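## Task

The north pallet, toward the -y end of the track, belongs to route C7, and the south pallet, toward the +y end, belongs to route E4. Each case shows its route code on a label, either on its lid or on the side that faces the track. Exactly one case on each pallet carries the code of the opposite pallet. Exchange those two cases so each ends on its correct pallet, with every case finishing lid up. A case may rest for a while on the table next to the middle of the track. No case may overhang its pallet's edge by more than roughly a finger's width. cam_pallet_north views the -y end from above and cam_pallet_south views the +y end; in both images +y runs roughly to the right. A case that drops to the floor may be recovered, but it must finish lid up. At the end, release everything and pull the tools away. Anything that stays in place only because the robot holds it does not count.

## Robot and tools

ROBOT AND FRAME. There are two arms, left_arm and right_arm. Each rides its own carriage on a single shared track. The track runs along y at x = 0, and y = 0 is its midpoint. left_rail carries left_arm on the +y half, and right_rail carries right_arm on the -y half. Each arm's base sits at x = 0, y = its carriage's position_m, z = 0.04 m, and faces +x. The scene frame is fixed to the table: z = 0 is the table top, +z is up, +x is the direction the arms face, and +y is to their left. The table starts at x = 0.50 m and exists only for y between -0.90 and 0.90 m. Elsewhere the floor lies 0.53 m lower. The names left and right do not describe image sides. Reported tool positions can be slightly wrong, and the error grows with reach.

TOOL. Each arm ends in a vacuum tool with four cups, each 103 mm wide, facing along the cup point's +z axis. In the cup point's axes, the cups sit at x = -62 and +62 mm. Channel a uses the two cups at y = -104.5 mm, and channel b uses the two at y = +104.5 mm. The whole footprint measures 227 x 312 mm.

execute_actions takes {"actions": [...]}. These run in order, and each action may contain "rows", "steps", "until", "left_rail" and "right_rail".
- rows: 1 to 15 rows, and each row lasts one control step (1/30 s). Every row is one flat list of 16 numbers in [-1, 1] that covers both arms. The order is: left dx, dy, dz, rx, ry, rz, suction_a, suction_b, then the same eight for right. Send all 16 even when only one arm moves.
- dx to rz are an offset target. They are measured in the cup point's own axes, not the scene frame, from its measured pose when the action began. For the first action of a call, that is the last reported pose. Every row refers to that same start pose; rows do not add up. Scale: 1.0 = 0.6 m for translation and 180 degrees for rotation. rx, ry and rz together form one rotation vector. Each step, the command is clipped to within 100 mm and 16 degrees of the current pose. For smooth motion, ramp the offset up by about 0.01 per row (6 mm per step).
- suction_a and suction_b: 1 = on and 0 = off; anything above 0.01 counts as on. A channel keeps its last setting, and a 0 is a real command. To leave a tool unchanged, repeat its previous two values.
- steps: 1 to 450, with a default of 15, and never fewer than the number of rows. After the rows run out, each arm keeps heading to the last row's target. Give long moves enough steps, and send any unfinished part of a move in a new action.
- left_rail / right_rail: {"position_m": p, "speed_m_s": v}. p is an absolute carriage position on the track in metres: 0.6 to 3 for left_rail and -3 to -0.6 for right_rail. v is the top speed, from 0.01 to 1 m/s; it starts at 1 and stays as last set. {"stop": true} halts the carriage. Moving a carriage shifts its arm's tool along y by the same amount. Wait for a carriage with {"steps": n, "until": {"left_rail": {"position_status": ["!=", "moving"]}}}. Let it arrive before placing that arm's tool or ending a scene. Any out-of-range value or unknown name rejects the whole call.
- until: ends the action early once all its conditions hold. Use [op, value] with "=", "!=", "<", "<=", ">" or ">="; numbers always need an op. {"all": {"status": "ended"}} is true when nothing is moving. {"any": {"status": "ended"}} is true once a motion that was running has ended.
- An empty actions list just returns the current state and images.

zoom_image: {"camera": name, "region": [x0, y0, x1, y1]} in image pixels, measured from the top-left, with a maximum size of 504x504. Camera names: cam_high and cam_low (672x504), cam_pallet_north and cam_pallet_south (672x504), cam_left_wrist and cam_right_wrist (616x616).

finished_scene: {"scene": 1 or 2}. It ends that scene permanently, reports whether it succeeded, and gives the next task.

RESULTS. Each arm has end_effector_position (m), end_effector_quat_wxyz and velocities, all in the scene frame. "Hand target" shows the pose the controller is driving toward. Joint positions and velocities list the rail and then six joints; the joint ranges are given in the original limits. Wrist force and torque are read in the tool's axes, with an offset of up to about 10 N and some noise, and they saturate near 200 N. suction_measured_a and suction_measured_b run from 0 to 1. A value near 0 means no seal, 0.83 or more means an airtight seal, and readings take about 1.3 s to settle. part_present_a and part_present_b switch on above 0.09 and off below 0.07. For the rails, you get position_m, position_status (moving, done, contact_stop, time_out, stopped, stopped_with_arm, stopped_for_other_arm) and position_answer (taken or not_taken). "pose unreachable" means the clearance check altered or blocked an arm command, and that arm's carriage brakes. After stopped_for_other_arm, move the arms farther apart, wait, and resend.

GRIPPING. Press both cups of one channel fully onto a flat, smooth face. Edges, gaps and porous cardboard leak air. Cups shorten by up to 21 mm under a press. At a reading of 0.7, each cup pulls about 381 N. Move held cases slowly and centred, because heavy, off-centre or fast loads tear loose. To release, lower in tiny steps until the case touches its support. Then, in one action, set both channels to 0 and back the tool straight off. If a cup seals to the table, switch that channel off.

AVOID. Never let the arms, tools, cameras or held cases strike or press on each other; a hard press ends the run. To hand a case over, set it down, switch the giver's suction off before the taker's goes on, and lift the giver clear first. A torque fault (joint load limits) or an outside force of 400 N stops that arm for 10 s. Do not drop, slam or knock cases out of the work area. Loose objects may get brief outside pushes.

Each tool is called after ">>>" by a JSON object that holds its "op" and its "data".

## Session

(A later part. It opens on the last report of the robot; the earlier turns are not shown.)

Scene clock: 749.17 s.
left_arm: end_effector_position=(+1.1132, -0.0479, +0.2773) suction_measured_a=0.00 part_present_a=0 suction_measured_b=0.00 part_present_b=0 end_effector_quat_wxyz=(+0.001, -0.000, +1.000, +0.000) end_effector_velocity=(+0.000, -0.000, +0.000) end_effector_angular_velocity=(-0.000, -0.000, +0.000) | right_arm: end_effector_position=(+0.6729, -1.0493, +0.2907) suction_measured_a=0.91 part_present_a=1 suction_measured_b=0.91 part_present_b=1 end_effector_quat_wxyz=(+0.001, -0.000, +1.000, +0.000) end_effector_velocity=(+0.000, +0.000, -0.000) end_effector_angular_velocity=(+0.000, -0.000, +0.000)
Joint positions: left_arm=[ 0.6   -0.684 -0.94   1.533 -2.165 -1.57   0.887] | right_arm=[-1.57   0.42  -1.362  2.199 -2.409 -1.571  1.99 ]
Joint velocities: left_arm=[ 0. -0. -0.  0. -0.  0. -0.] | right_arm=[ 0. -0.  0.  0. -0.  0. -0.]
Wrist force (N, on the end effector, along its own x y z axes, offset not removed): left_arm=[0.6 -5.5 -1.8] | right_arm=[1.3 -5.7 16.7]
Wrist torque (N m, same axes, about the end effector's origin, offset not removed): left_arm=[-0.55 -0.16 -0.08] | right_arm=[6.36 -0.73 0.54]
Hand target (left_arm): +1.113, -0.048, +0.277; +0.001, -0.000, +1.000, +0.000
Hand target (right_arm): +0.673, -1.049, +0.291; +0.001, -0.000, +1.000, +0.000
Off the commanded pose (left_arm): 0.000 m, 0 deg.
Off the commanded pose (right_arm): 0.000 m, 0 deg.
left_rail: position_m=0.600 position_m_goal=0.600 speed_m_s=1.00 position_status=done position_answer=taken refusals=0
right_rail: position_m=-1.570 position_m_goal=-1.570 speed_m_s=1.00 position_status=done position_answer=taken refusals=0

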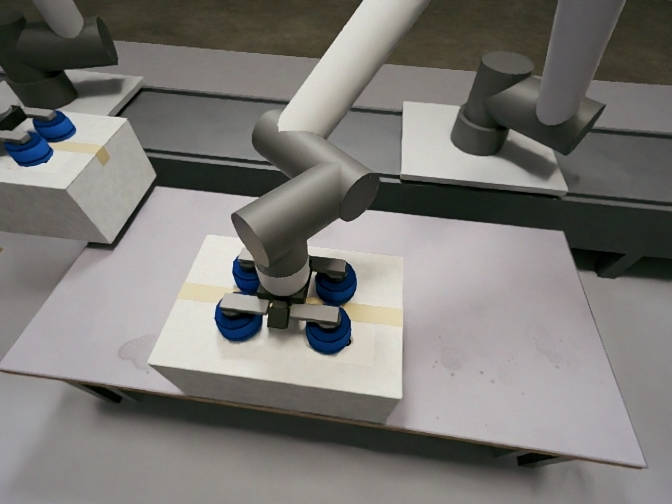

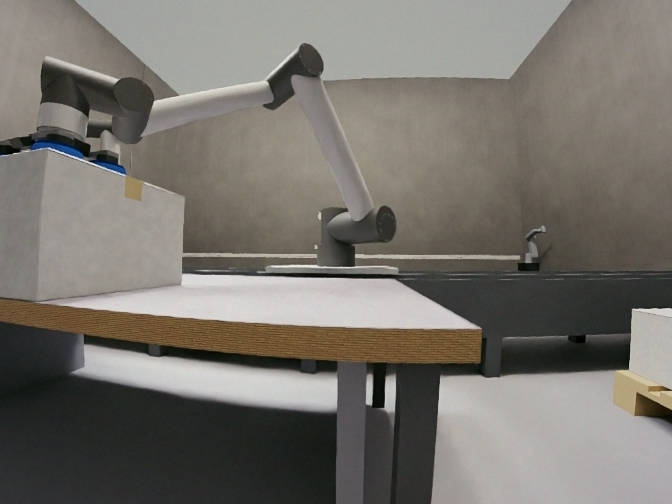

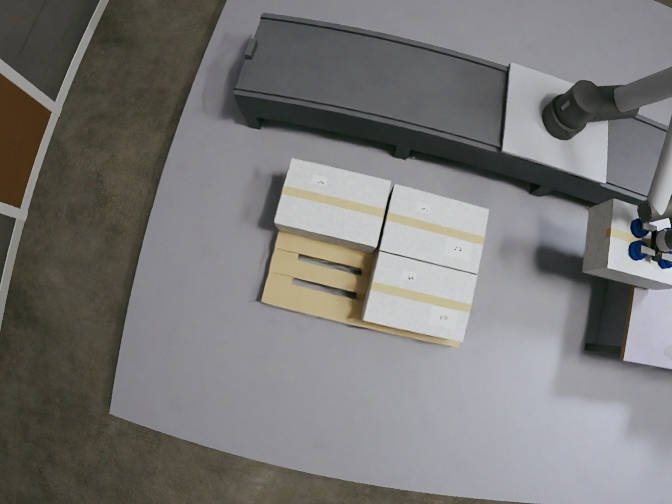

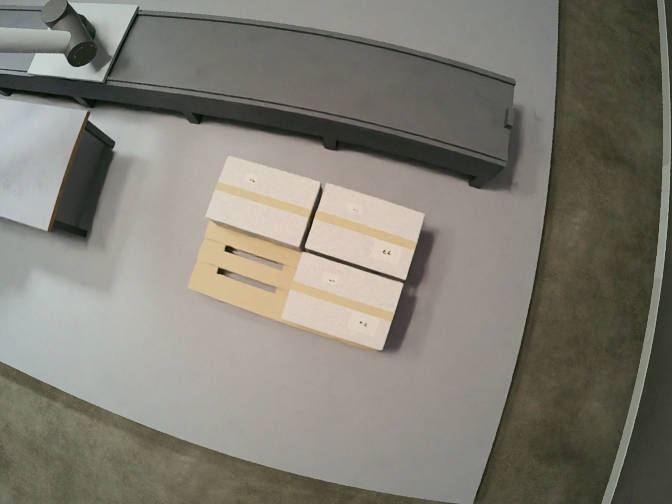

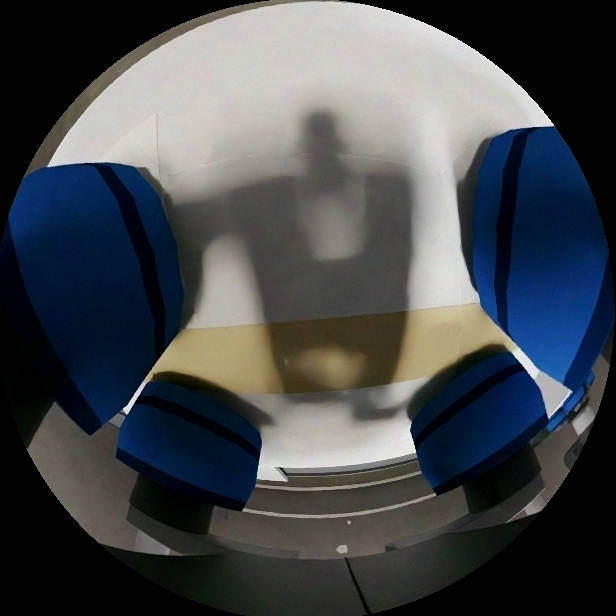

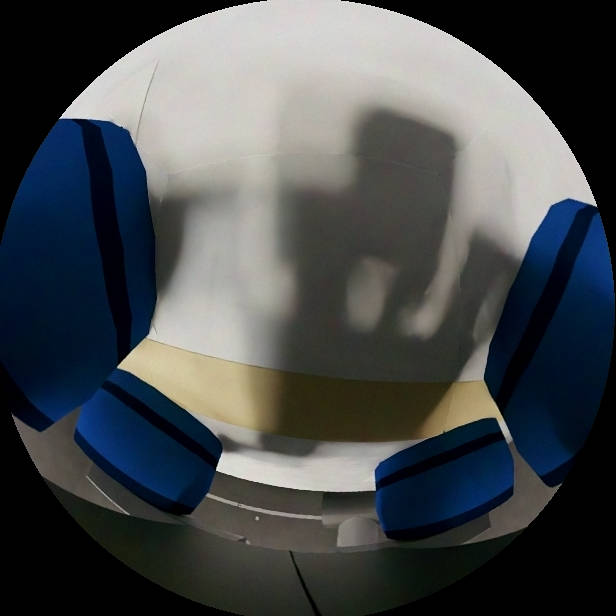

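>>> {"op": "execute_actions", "data": {"actions": [{"left_rail":{"position_m":1.49},"right_rail":{"position_m":-0.68},"rows":[
[0.00013,0,-0.00064,0,0,0,0,0, 0,0.00012,0,0,0,0,1,1],
[0.00129,0,-0.00434,0,0,0,0,0, 0,0.00115,0,0,0,0,1,1],
[0.00445,0,-0.01223,0,0,0,0,0, 0,0.00394,0,0,0,0,1,1],
[0.01043,0,-0.02381,0,0,0,0,0, 0,0.00924,0,0,0,0,1,1],
[0.01986,0,-0.0375,0,0,0,0,0, 0,0.01760,0,0,0,0,1,1],
[0.03314,0,-0.05119,0,0,0,0,0, 0,0.02938,0,0,0,0,1,1],
[0.05041,0,-0.06277,0,0,0,0,0, 0,0.04469,0,0,0,0,1,1],
[0.07154,0,-0.07066,0,0,0,0,0, 0,0.06341,0,0,0,0,1,1],
[0.09612,0,-0.07436,0,0,0,0,0, 0,0.08519,0,0,0,0,1,1],
[0.12352,0,-0.075,0,0,0,0,0, 0,0.10948,0,0,0,0,1,1],
[0.15291,0,-0.075,0,0,0,0,0, 0,0.13553,0,0,0,0,1,1],
[0.18333,0,-0.075,0,0,0,0,0, 0,0.16250,0,0,0,0,1,1],
[0.21389,0,-0.075,0,0,0,0,0, 0,0.18958,0,0,0,0,1,1],
[0.24444,0,-0.075,0,0,0,0,0, 0,0.21667,0,0,0,0,1,1],
[0.27500,0,-0.075,0,0,0,0,0, 0,0.24375,0,0,0,0,1,1]],"steps":15},
{"rows":[
[0.14974,0,-0.0037,0,0,0,0,0, 0,0.13272,0,0,0,0,1,1],
[0.18029,0,-0.0037,0,0,0,0,0, 0,0.15981,0,0,0,0,1,1],
[0.21085,0,-0.0037,0,0,0,0,0, 0,0.18689,0,0,0,0,1,1],
[0.24141,0,-0.0037,0,0,0,0,0, 0,0.21397,0,0,0,0,1,1],
[0.27196,0,-0.0037,0,0,0,0,0, 0,0.24106,0,0,0,0,1,1],
[0.30252,0,-0.0037,0,0,0,0,0, 0,0.26814,0,0,0,0,1,1],
[0.33307,0,-0.0037,0,0,0,0,0, 0,0.29522,0,0,0,0,1,1],
[0.36363,0,-0.0037,0,0,0,0,0, 0,0.32231,0,0,0,0,1,1],
[0.39418,0,-0.0037,0,0,0,0,0, 0,0.34939,0,0,0,0,1,1],
[0.42461,0,-0.0037,0,0,0,0,0, 0,0.37636,0,0,0,0,1,1],
[0.45400,0,-0.0037,0,0,0,0,0, 0,0.40241,0,0,0,0,1,1],
[0.48140,0,-0.0037,0,0,0,0,0, 0,0.42669,0.00032,0,0,0,1,1],
[0.50598,0,-0.0037,0,0,0,0,0, 0,0.44848,0.00222,0,0,0,1,1],
[0.52710,0,-0.0037,0,0,0,0,0, 0,0.46720,0.00647,0,0,0,1,1],
[0.54437,0,-0.0037,0,0,0,0,0, 0,0.48251,0.01312,0,0,0,1,1]],"steps":15},
{"rows":[
[0.11096,0,0,0,0,0,0,0, 0,0.09835,0.02089,0,0,0,1,1],
[0.12039,0,0,0,0,0,0,0, 0,0.10671,0.03047,0,0,0,1,1],
[0.12637,0,0,0,0,0,0,0, 0,0.11201,0.04006,0,0,0,1,1],
[0.12952,0,0,0,0,0,0,0, 0,0.11480,0.04861,0,0,0,1,1],
[0.13069,0,0,0,0,0,0,0, 0,0.11584,0.05525,0,0,0,1,1],
[0.13082,0,0,0,0,0,0,0, 0,0.11595,0.05951,0,0,0,1,1],
[0.13082,0,0,0,0,0,0,0, 0,0.11595,0.06141,0,0,0,1,1],
[0.13082,0,0,0,0,0,0,0, 0,0.11595,0.06172,0,0,0,1,1]],"steps":25,"until":{"all":{"status":"ended"}}}]}}

Scene clock: 870.20 s.
left_arm: end_effector_position=(+0.9614, +0.4244, +0.3189) suction_measured_a=0.00 part_present_a=0 suction_measured_b=0.00 part_present_b=0 end_effector_quat_wxyz=(-0.001, +0.001, +1.000, +0.001) end_effector_velocity=(-0.083, -0.004, -0.004) end_effector_angular_velocity=(+0.002, +0.005, -0.005) | right_arm: end_effector_position=(+0.6669, -0.4291, +0.2920) suction_measured_a=0.91 part_present_a=1 suction_measured_b=0.91 part_present_b=1 end_effector_quat_wxyz=(+0.001, -0.002, +1.000, +0.002) end_effector_velocity=(-0.004, +0.107, -0.000) end_effector_angular_velocity=(-0.001, +0.000, +0.002)
Joint positions: left_arm=[ 1.071 -0.767 -1.092  1.729 -2.205 -1.571  0.805] | right_arm=[-1.092  0.566 -1.277  2.076 -2.373 -1.568  2.134]
Joint velocities: left_arm=[ 0.    -0.052 -0.06   0.106 -0.041 -0.002 -0.048] | right_arm=[ 0.004  0.097  0.066 -0.098  0.032 -0.001  0.095]
Wrist force (N, on the end effector, along its own x y z axes, offset not removed): left_arm=[0.4 -7.6 1.1] | right_arm=[-3.2 8.1 15.7]
Wrist torque (N m, same axes, about the end effector's origin, offset not removed): left_arm=[-0.79 -0.09 -0.18] | right_arm=[4.88 -0.30 0.44]
Hand target (left_arm): +0.948, +0.424, +0.319; -0.002, +0.001, +1.000, +0.001
Hand target (right_arm): +0.666, -0.413, +0.290; +0.001, -0.002, +1.000, +0.003
Off the commanded pose (left_arm): 0.076 m, 0 deg.
Off the commanded pose (right_arm): 0.076 m, 0 deg.
left_rail: position_m=1.071 position_m_goal=1.071 speed_m_s=1.00 position_status=stopped_with_arm position_answer=taken refusals=0
right_rail: position_m=-1.092 position_m_goal=-1.093 speed_m_s=1.00 position_status=stopped_with_arm position_answer=taken refusals=0
pose unreachable (left arm): on one or more control steps of this call, first in action 0 (counted from 0), this arm could not follow its commanded pose, so it was not sent that pose on those steps. It may still have moved: this result reports where it is.
cause: while a carriage moves, is told to move, or has just stopped, the clearance check judges arm commands more strictly, and it could not pass this one. Move the arms while the carriages stand.
pose unreachable (right arm): on one or more control steps of this call, first in action 0 (counted from 0), this arm could not follow its commanded pose, so it was not sent that pose on those steps. It may still have moved: this result reports where it is.
cause: while a carriage moves, is told to move, or has just stopped, the clearance check judges arm commands more strictly, and it could not pass this one. Move the arms while the carriages stand.

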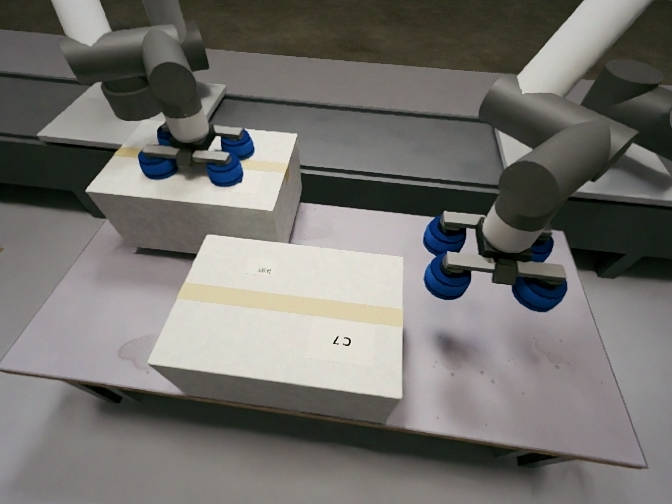

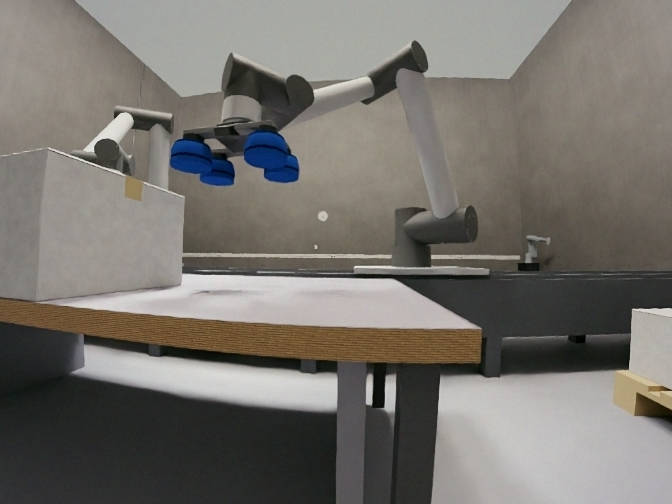

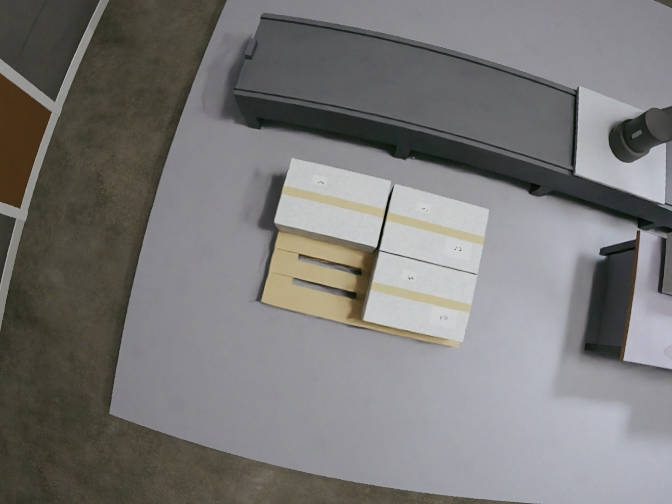

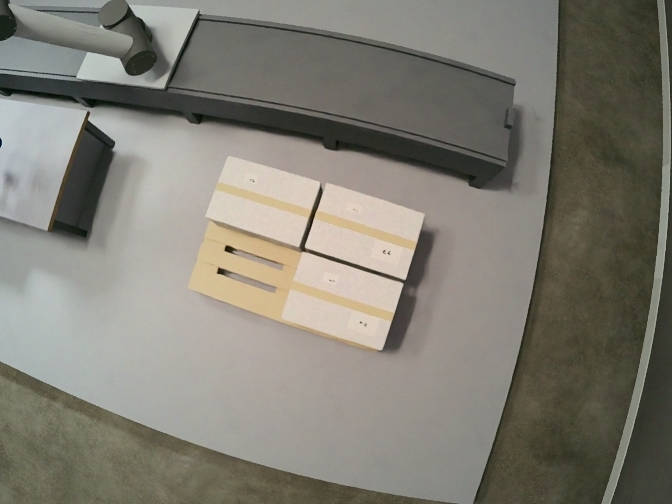

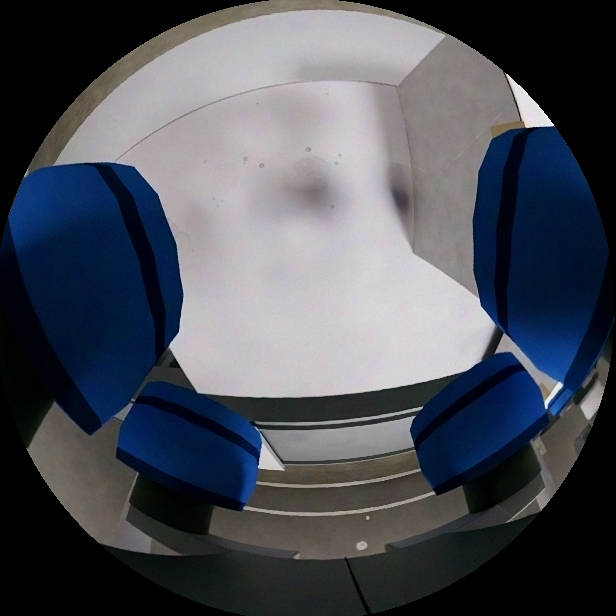

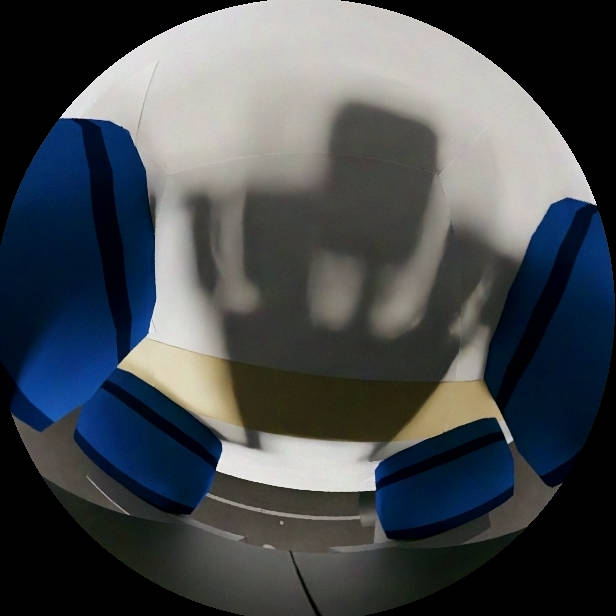

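>>> {"op": "execute_actions", "data": {"actions": []}}

Scene clock: 990.20 s.
left_arm: end_effector_position=(+0.8981, +0.4247, +0.3188) suction_measured_a=0.00 part_present_a=0 suction_measured_b=0.00 part_present_b=0 end_effector_quat_wxyz=(-0.001, +0.001, +1.000, +0.001) end_effector_velocity=(+0.000, +0.000, -0.000) end_effector_angular_velocity=(+0.000, +0.000, -0.000) | right_arm: end_effector_position=(+0.6658, -0.3744, +0.2797) suction_measured_a=0.91 part_present_a=1 suction_measured_b=0.91 part_present_b=1 end_effector_quat_wxyz=(+0.001, -0.002, +1.000, +0.002) end_effector_velocity=(+0.000, +0.000, -0.000) end_effector_angular_velocity=(+0.000, +0.000, -0.000)
Joint positions: left_arm=[ 1.071 -0.807 -1.142  1.811 -2.237 -1.571  0.765] | right_arm=[-1.093  0.616 -1.229  2.027 -2.373 -1.568  2.183]
Joint velocities: left_arm=[ 0.  0.  0. -0.  0. -0.  0.] | right_arm=[ 0. -0.  0. -0. -0.  0.  0.]
Wrist force (N, on the end effector, along its own x y z axes, offset not removed): left_arm=[-3.9 -3.8 -6.7] | right_arm=[3.8 -6.6 18.2]
Wrist torque (N m, same axes, about the end effector's origin, offset not removed): left_arm=[-0.38 0.73 -0.06] | right_arm=[6.33 -1.09 0.41]
Hand target (left_arm): +0.898, +0.424, +0.319; -0.001, +0.001, +1.000, +0.001
Hand target (right_arm): +0.666, -0.375, +0.280; +0.001, -0.002, +1.000, +0.002
Off the commanded pose (left_arm): 0.013 m, 0 deg.
Off the commanded pose (right_arm): 0.027 m, 0 deg.
left_rail: position_m=1.071 position_m_goal=1.071 speed_m_s=1.00 position_status=stopped_with_arm position_answer=taken refusals=0
right_rail: position_m=-1.093 position_m_goal=-1.093 speed_m_s=1.00 position_status=stopped_with_arm position_answer=taken refusals=0

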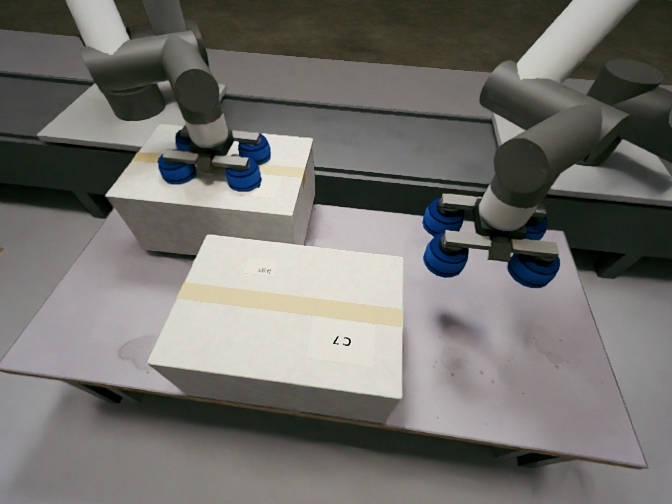

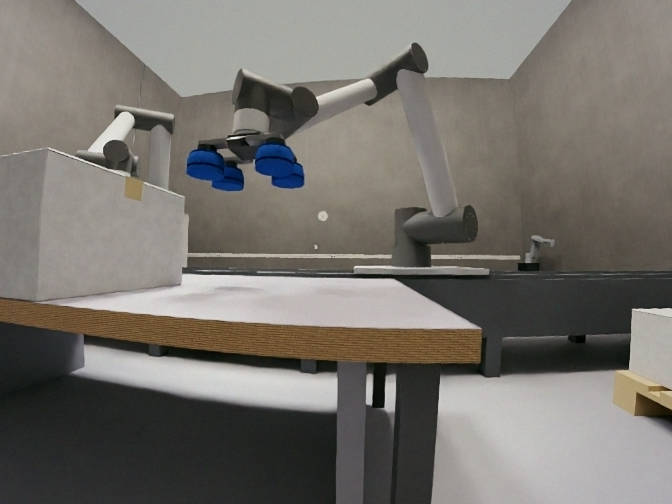

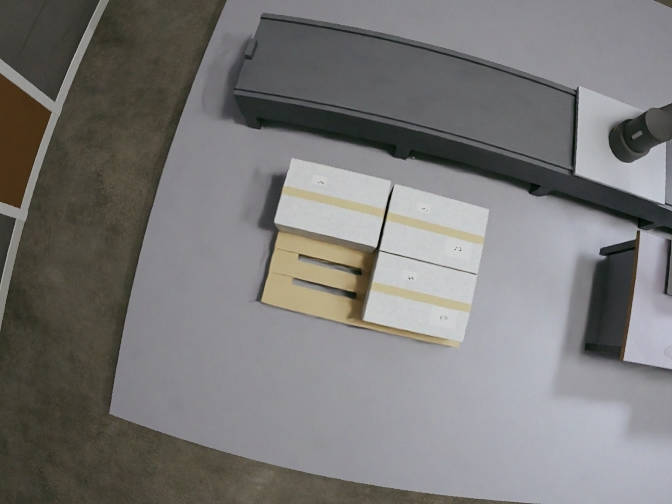

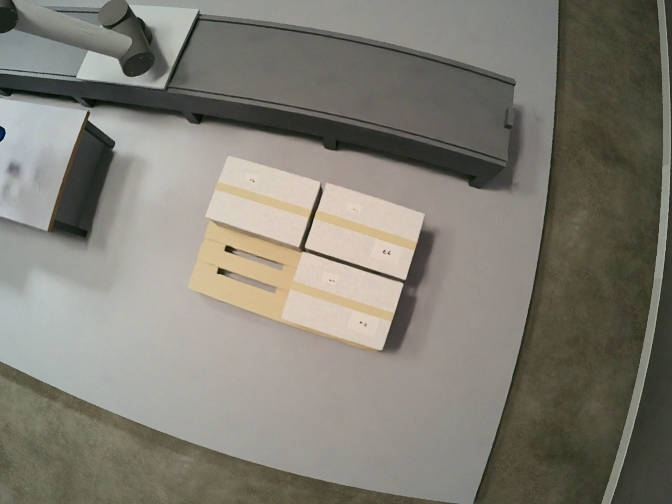

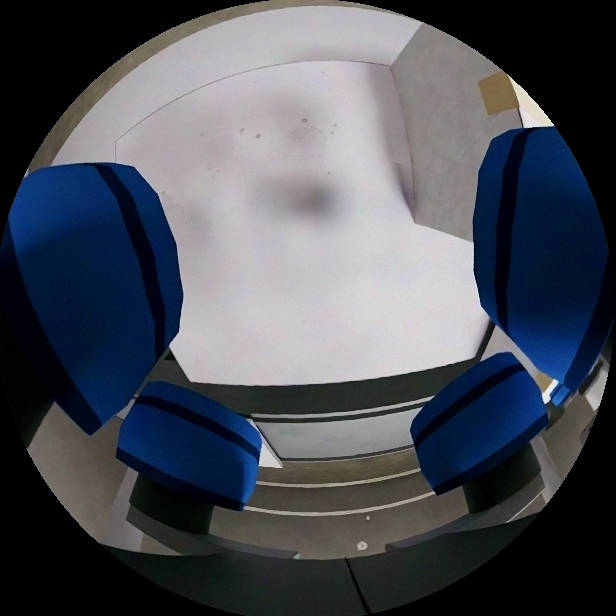

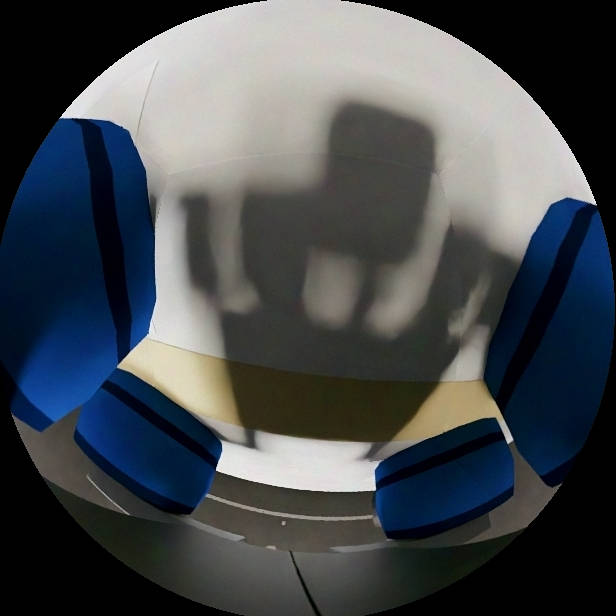

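>>> {"op": "execute_actions", "data": {"actions": [{"rows":[
[0.00009,0.00010,0,0.0001,-0.0001,-0.0001,0,0, 0,0.00019,0,0.0002,0.0001,0.0002,1,1],
[0.00090,0.00099,0,0.0002,-0.0002,-0.0002,0,0, 0,0.00184,0,0.0004,0.0002,0.0004,1,1],
[0.00308,0.00339,0,0.0003,-0.0003,-0.0003,0,0, 0,0.00628,0,0.0006,0.0003,0.0006,1,1],
[0.00714,0.00785,0,0.0004,-0.0004,-0.0004,0,0, 0,0.01456,0,0.0008,0.0004,0.0008,1,1],
[0.01341,0.01474,0,0.0005,-0.0005,-0.0005,0,0, 0,0.02736,0,0.0010,0.0005,0.0010,1,1],
[0.02201,0.02419,0,0.0006,-0.0006,-0.0006,0,0, 0,0.04490,0,0.0013,0.0006,0.0013,1,1],
[0.03282,0.03608,0,0.0006,-0.0006,-0.0006,0,0, 0,0.06695,0,0.0013,0.0006,0.0013,1,1],
[0.04552,0.05003,0,0.0006,-0.0006,-0.0006,0,0, 0,0.09284,0,0.0013,0.0006,0.0013,1,1],
[0.05958,0.06549,0,0.0006,-0.0006,-0.0006,0,0, 0,0.12152,0,0.0013,0.0006,0.0013,1,1],
[0.07436,0.08173,0,0.0006,-0.0006,-0.0006,0,0, 0,0.15167,0,0.0013,0.0006,0.0013,1,1],
[0.08923,0.09808,0,0.0006,-0.0006,-0.0006,0,0, 0,0.18200,0,0.0013,0.0006,0.0013,1,1],
[0.10410,0.11442,0,0.0006,-0.0006,-0.0006,0,0, 0,0.21233,0,0.0013,0.0006,0.0013,1,1],
[0.11897,0.13077,0,0.0006,-0.0006,-0.0006,0,0, 0,0.24267,0,0.0013,0.0006,0.0013,1,1],
[0.13385,0.14712,0,0.0006,-0.0006,-0.0006,0,0, 0,0.27300,0,0.0013,0.0006,0.0013,1,1],
[0.14872,0.16346,0,0.0006,-0.0006,-0.0006,0,0, 0,0.30333,0,0.0013,0.0006,0.0013,1,1]],"steps":15},
{"rows":[
[0.07430,0.08166,0,0,0,0,0,0, 0,0.15154,0,0,0,0,1,1],
[0.08917,0.09801,0,0,0,0,0,0, 0,0.18188,0,0,0,0,1,1],
[0.10404,0.11436,0,0,0,0,0,0, 0,0.21221,0,0,0,0,1,1],
[0.11891,0.13070,0,0,0,0,0,0, 0,0.24254,0,0,0,0,1,1],
[0.13379,0.14705,0,0,0,0,0,0, 0,0.27288,0,0,0,0,1,1],
[0.14866,0.16340,0,0,0,0,0,0, 0,0.30321,0,0,0,0,1,1],
[0.16353,0.17974,0,0,0,0,0,0, 0,0.33354,0,0,0,0,1,1],
[0.17840,0.19609,0,0,0,0,0,0, 0,0.36388,0,0,0,0,1,1],
[0.19327,0.21243,0,0,0,0,0,0, 0,0.39421,0,0,0,0,1,1],
[0.20814,0.22878,0,0,0,0,0,0, 0,0.42454,0.00022,0,0,0,1,1],
[0.22302,0.24513,0,0,0,0,0,0, 0,0.45488,0.00154,0,0,0,1,1],
[0.23780,0.26137,0,0,0,0,0,0, 0,0.48502,0.00449,0,0,0,1,1],
[0.25186,0.27683,0,0,0,0,0,0, 0,0.51370,0.00909,0,0,0,1,1],
[0.26455,0.29078,0,0,0,0,0,0, 0,0.53959,0.01502,0,0,0,1,1],
[0.27536,0.30266,0,0,0,0,0,0, 0,0.56165,0.02167,0,0,0,1,1]],"steps":15},
{"rows":[
[0.06325,0.06952,0,0,0,0,0,0, 0,0.12901,0.02419,0,0,0,1,1],
[0.06952,0.07642,0,0,0,0,0,0, 0,0.14181,0.03011,0,0,0,1,1],
[0.07358,0.08088,0,0,0,0,0,0, 0,0.15009,0.03472,0,0,0,1,1],
[0.07576,0.08327,0,0,0,0,0,0, 0,0.15453,0.03767,0,0,0,1,1],
[0.07657,0.08416,0,0,0,0,0,0, 0,0.15618,0.03899,0,0,0,1,1],
[0.07666,0.08427,0,0,0,0,0,0, 0,0.15637,0.03921,0,0,0,1,1]],"steps":11}]}}

Scene clock: 1077.90 s.
left_arm: end_effector_position=(+0.6704, +0.6772, +0.3161) suction_measured_a=0.00 part_present_a=0 suction_measured_b=0.00 part_present_b=0 end_effector_quat_wxyz=(-0.001, -0.000, +1.000, +0.000) end_effector_velocity=(-0.015, +0.016, +0.003) end_effector_angular_velocity=(-0.001, -0.001, -0.000) | right_arm: end_effector_position=(+0.6496, +0.0881, +0.2541) suction_measured_a=0.91 part_present_a=1 suction_measured_b=0.91 part_present_b=1 end_effector_quat_wxyz=(+0.000, -0.001, +1.000, +0.003) end_effector_velocity=(+0.007, +0.034, -0.010) end_effector_angular_velocity=(-0.004, +0.000, -0.002)
Joint positions: left_arm=[ 1.071 -0.793 -1.465  2.277 -2.381 -1.571  0.777] | right_arm=[-1.093  0.917 -0.867  1.435 -2.144 -1.567  2.486]
Joint velocities: left_arm=[ 0.    -0.    -0.026  0.026 -0.     0.     0.   ] | right_arm=[ 0.     0.011  0.04  -0.061  0.024 -0.002  0.013]
Wrist force (N, on the end effector, along its own x y z axes, offset not removed): left_arm=[1.6 0.0 -3.4] | right_arm=[3.0 1.2 19.3]
Wrist torque (N m, same axes, about the end effector's origin, offset not removed): left_arm=[0.00 -0.15 -0.16] | right_arm=[5.85 -1.32 0.38]
Hand target (left_arm): +0.669, +0.678, +0.316; -0.001, -0.000, +1.000, +0.000
Hand target (right_arm): +0.650, +0.091, +0.253; +0.000, -0.001, +1.000, +0.003
Off the commanded pose (left_arm): 0.002 m, 0 deg.
Off the commanded pose (right_arm): 0.003 m, 0 deg.
left_rail: position_m=1.071 position_m_goal=1.071 speed_m_s=1.00 position_status=stopped_with_arm position_answer=taken refusals=0
right_rail: position_m=-1.093 position_m_goal=-1.093 speed_m_s=1.00 position_status=stopped_with_arm position_answer=taken refusals=0

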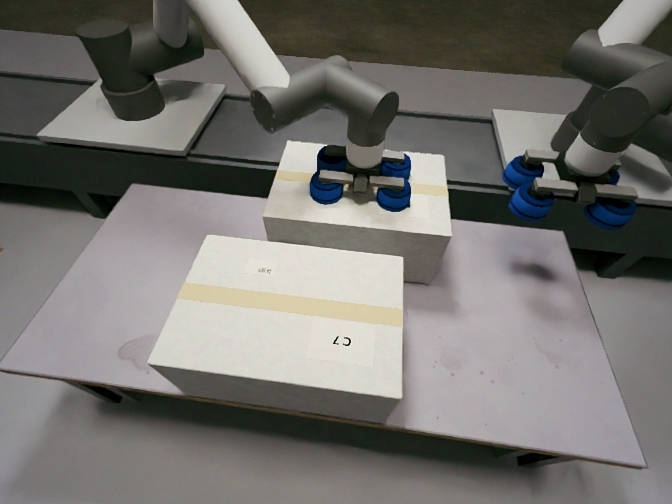

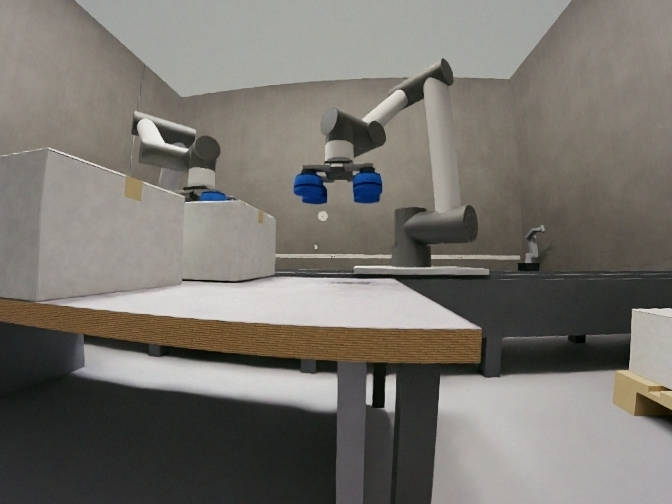

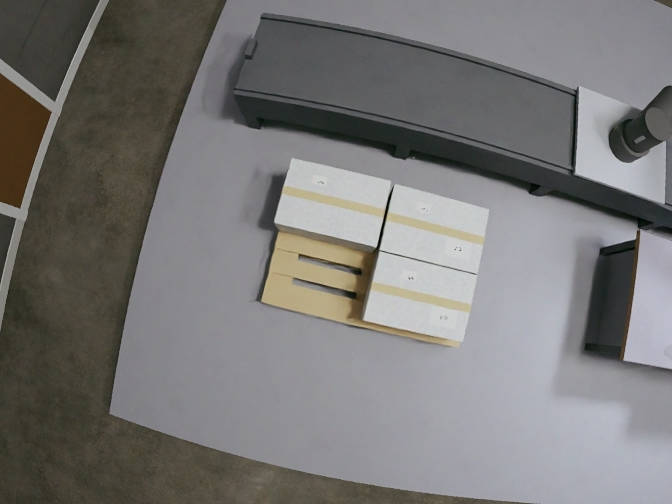

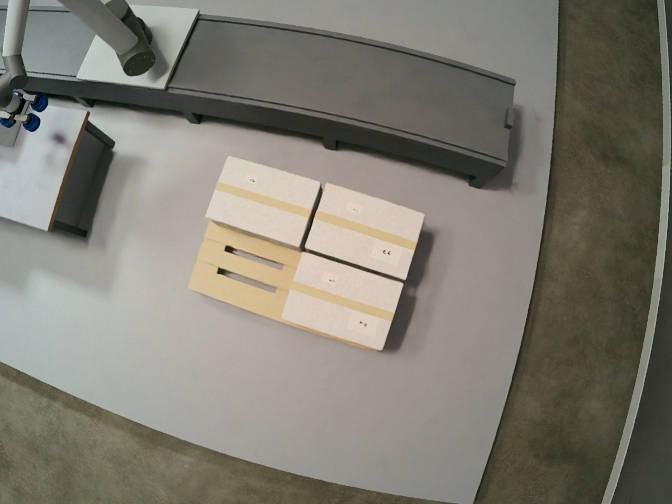

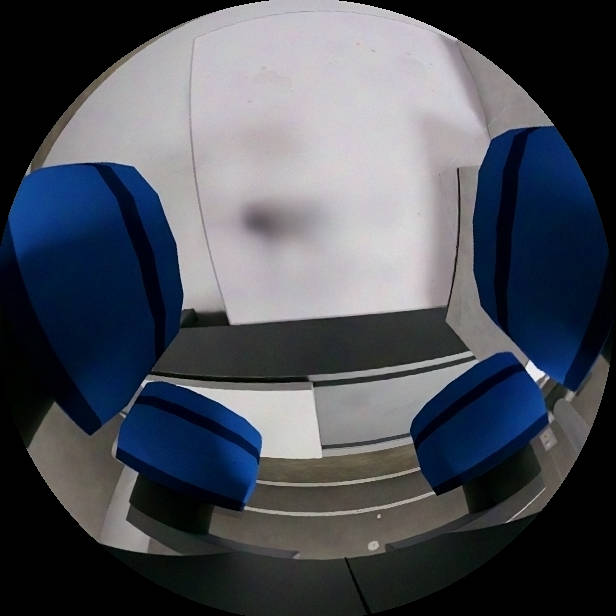

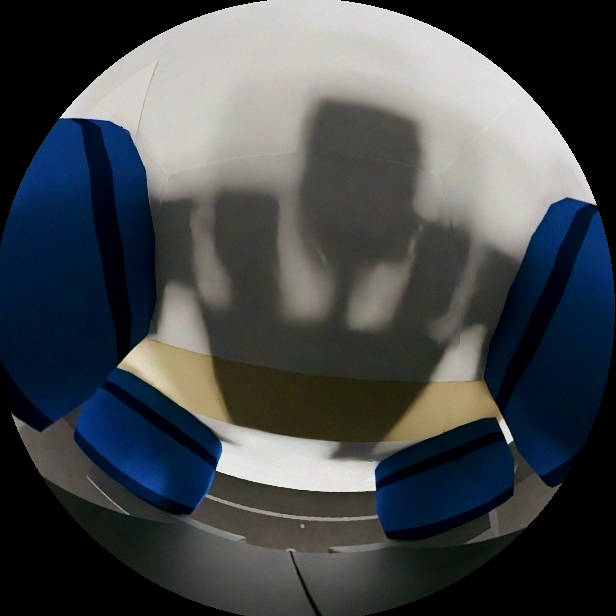

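>>> {"op": "zoom_image", "data": {"camera": "cam_low", "region": [170, 190, 290, 295]}}

Region (170, 190, 290, 295) of cam_low's 672x504 image, scaled by 4.200, with more detail than that image has; it fills the top 441 rows of this view, and the rest is white.

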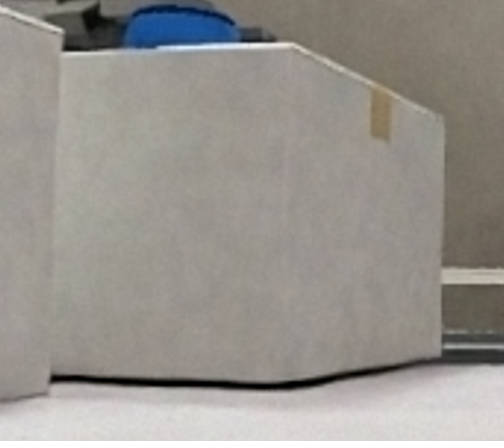

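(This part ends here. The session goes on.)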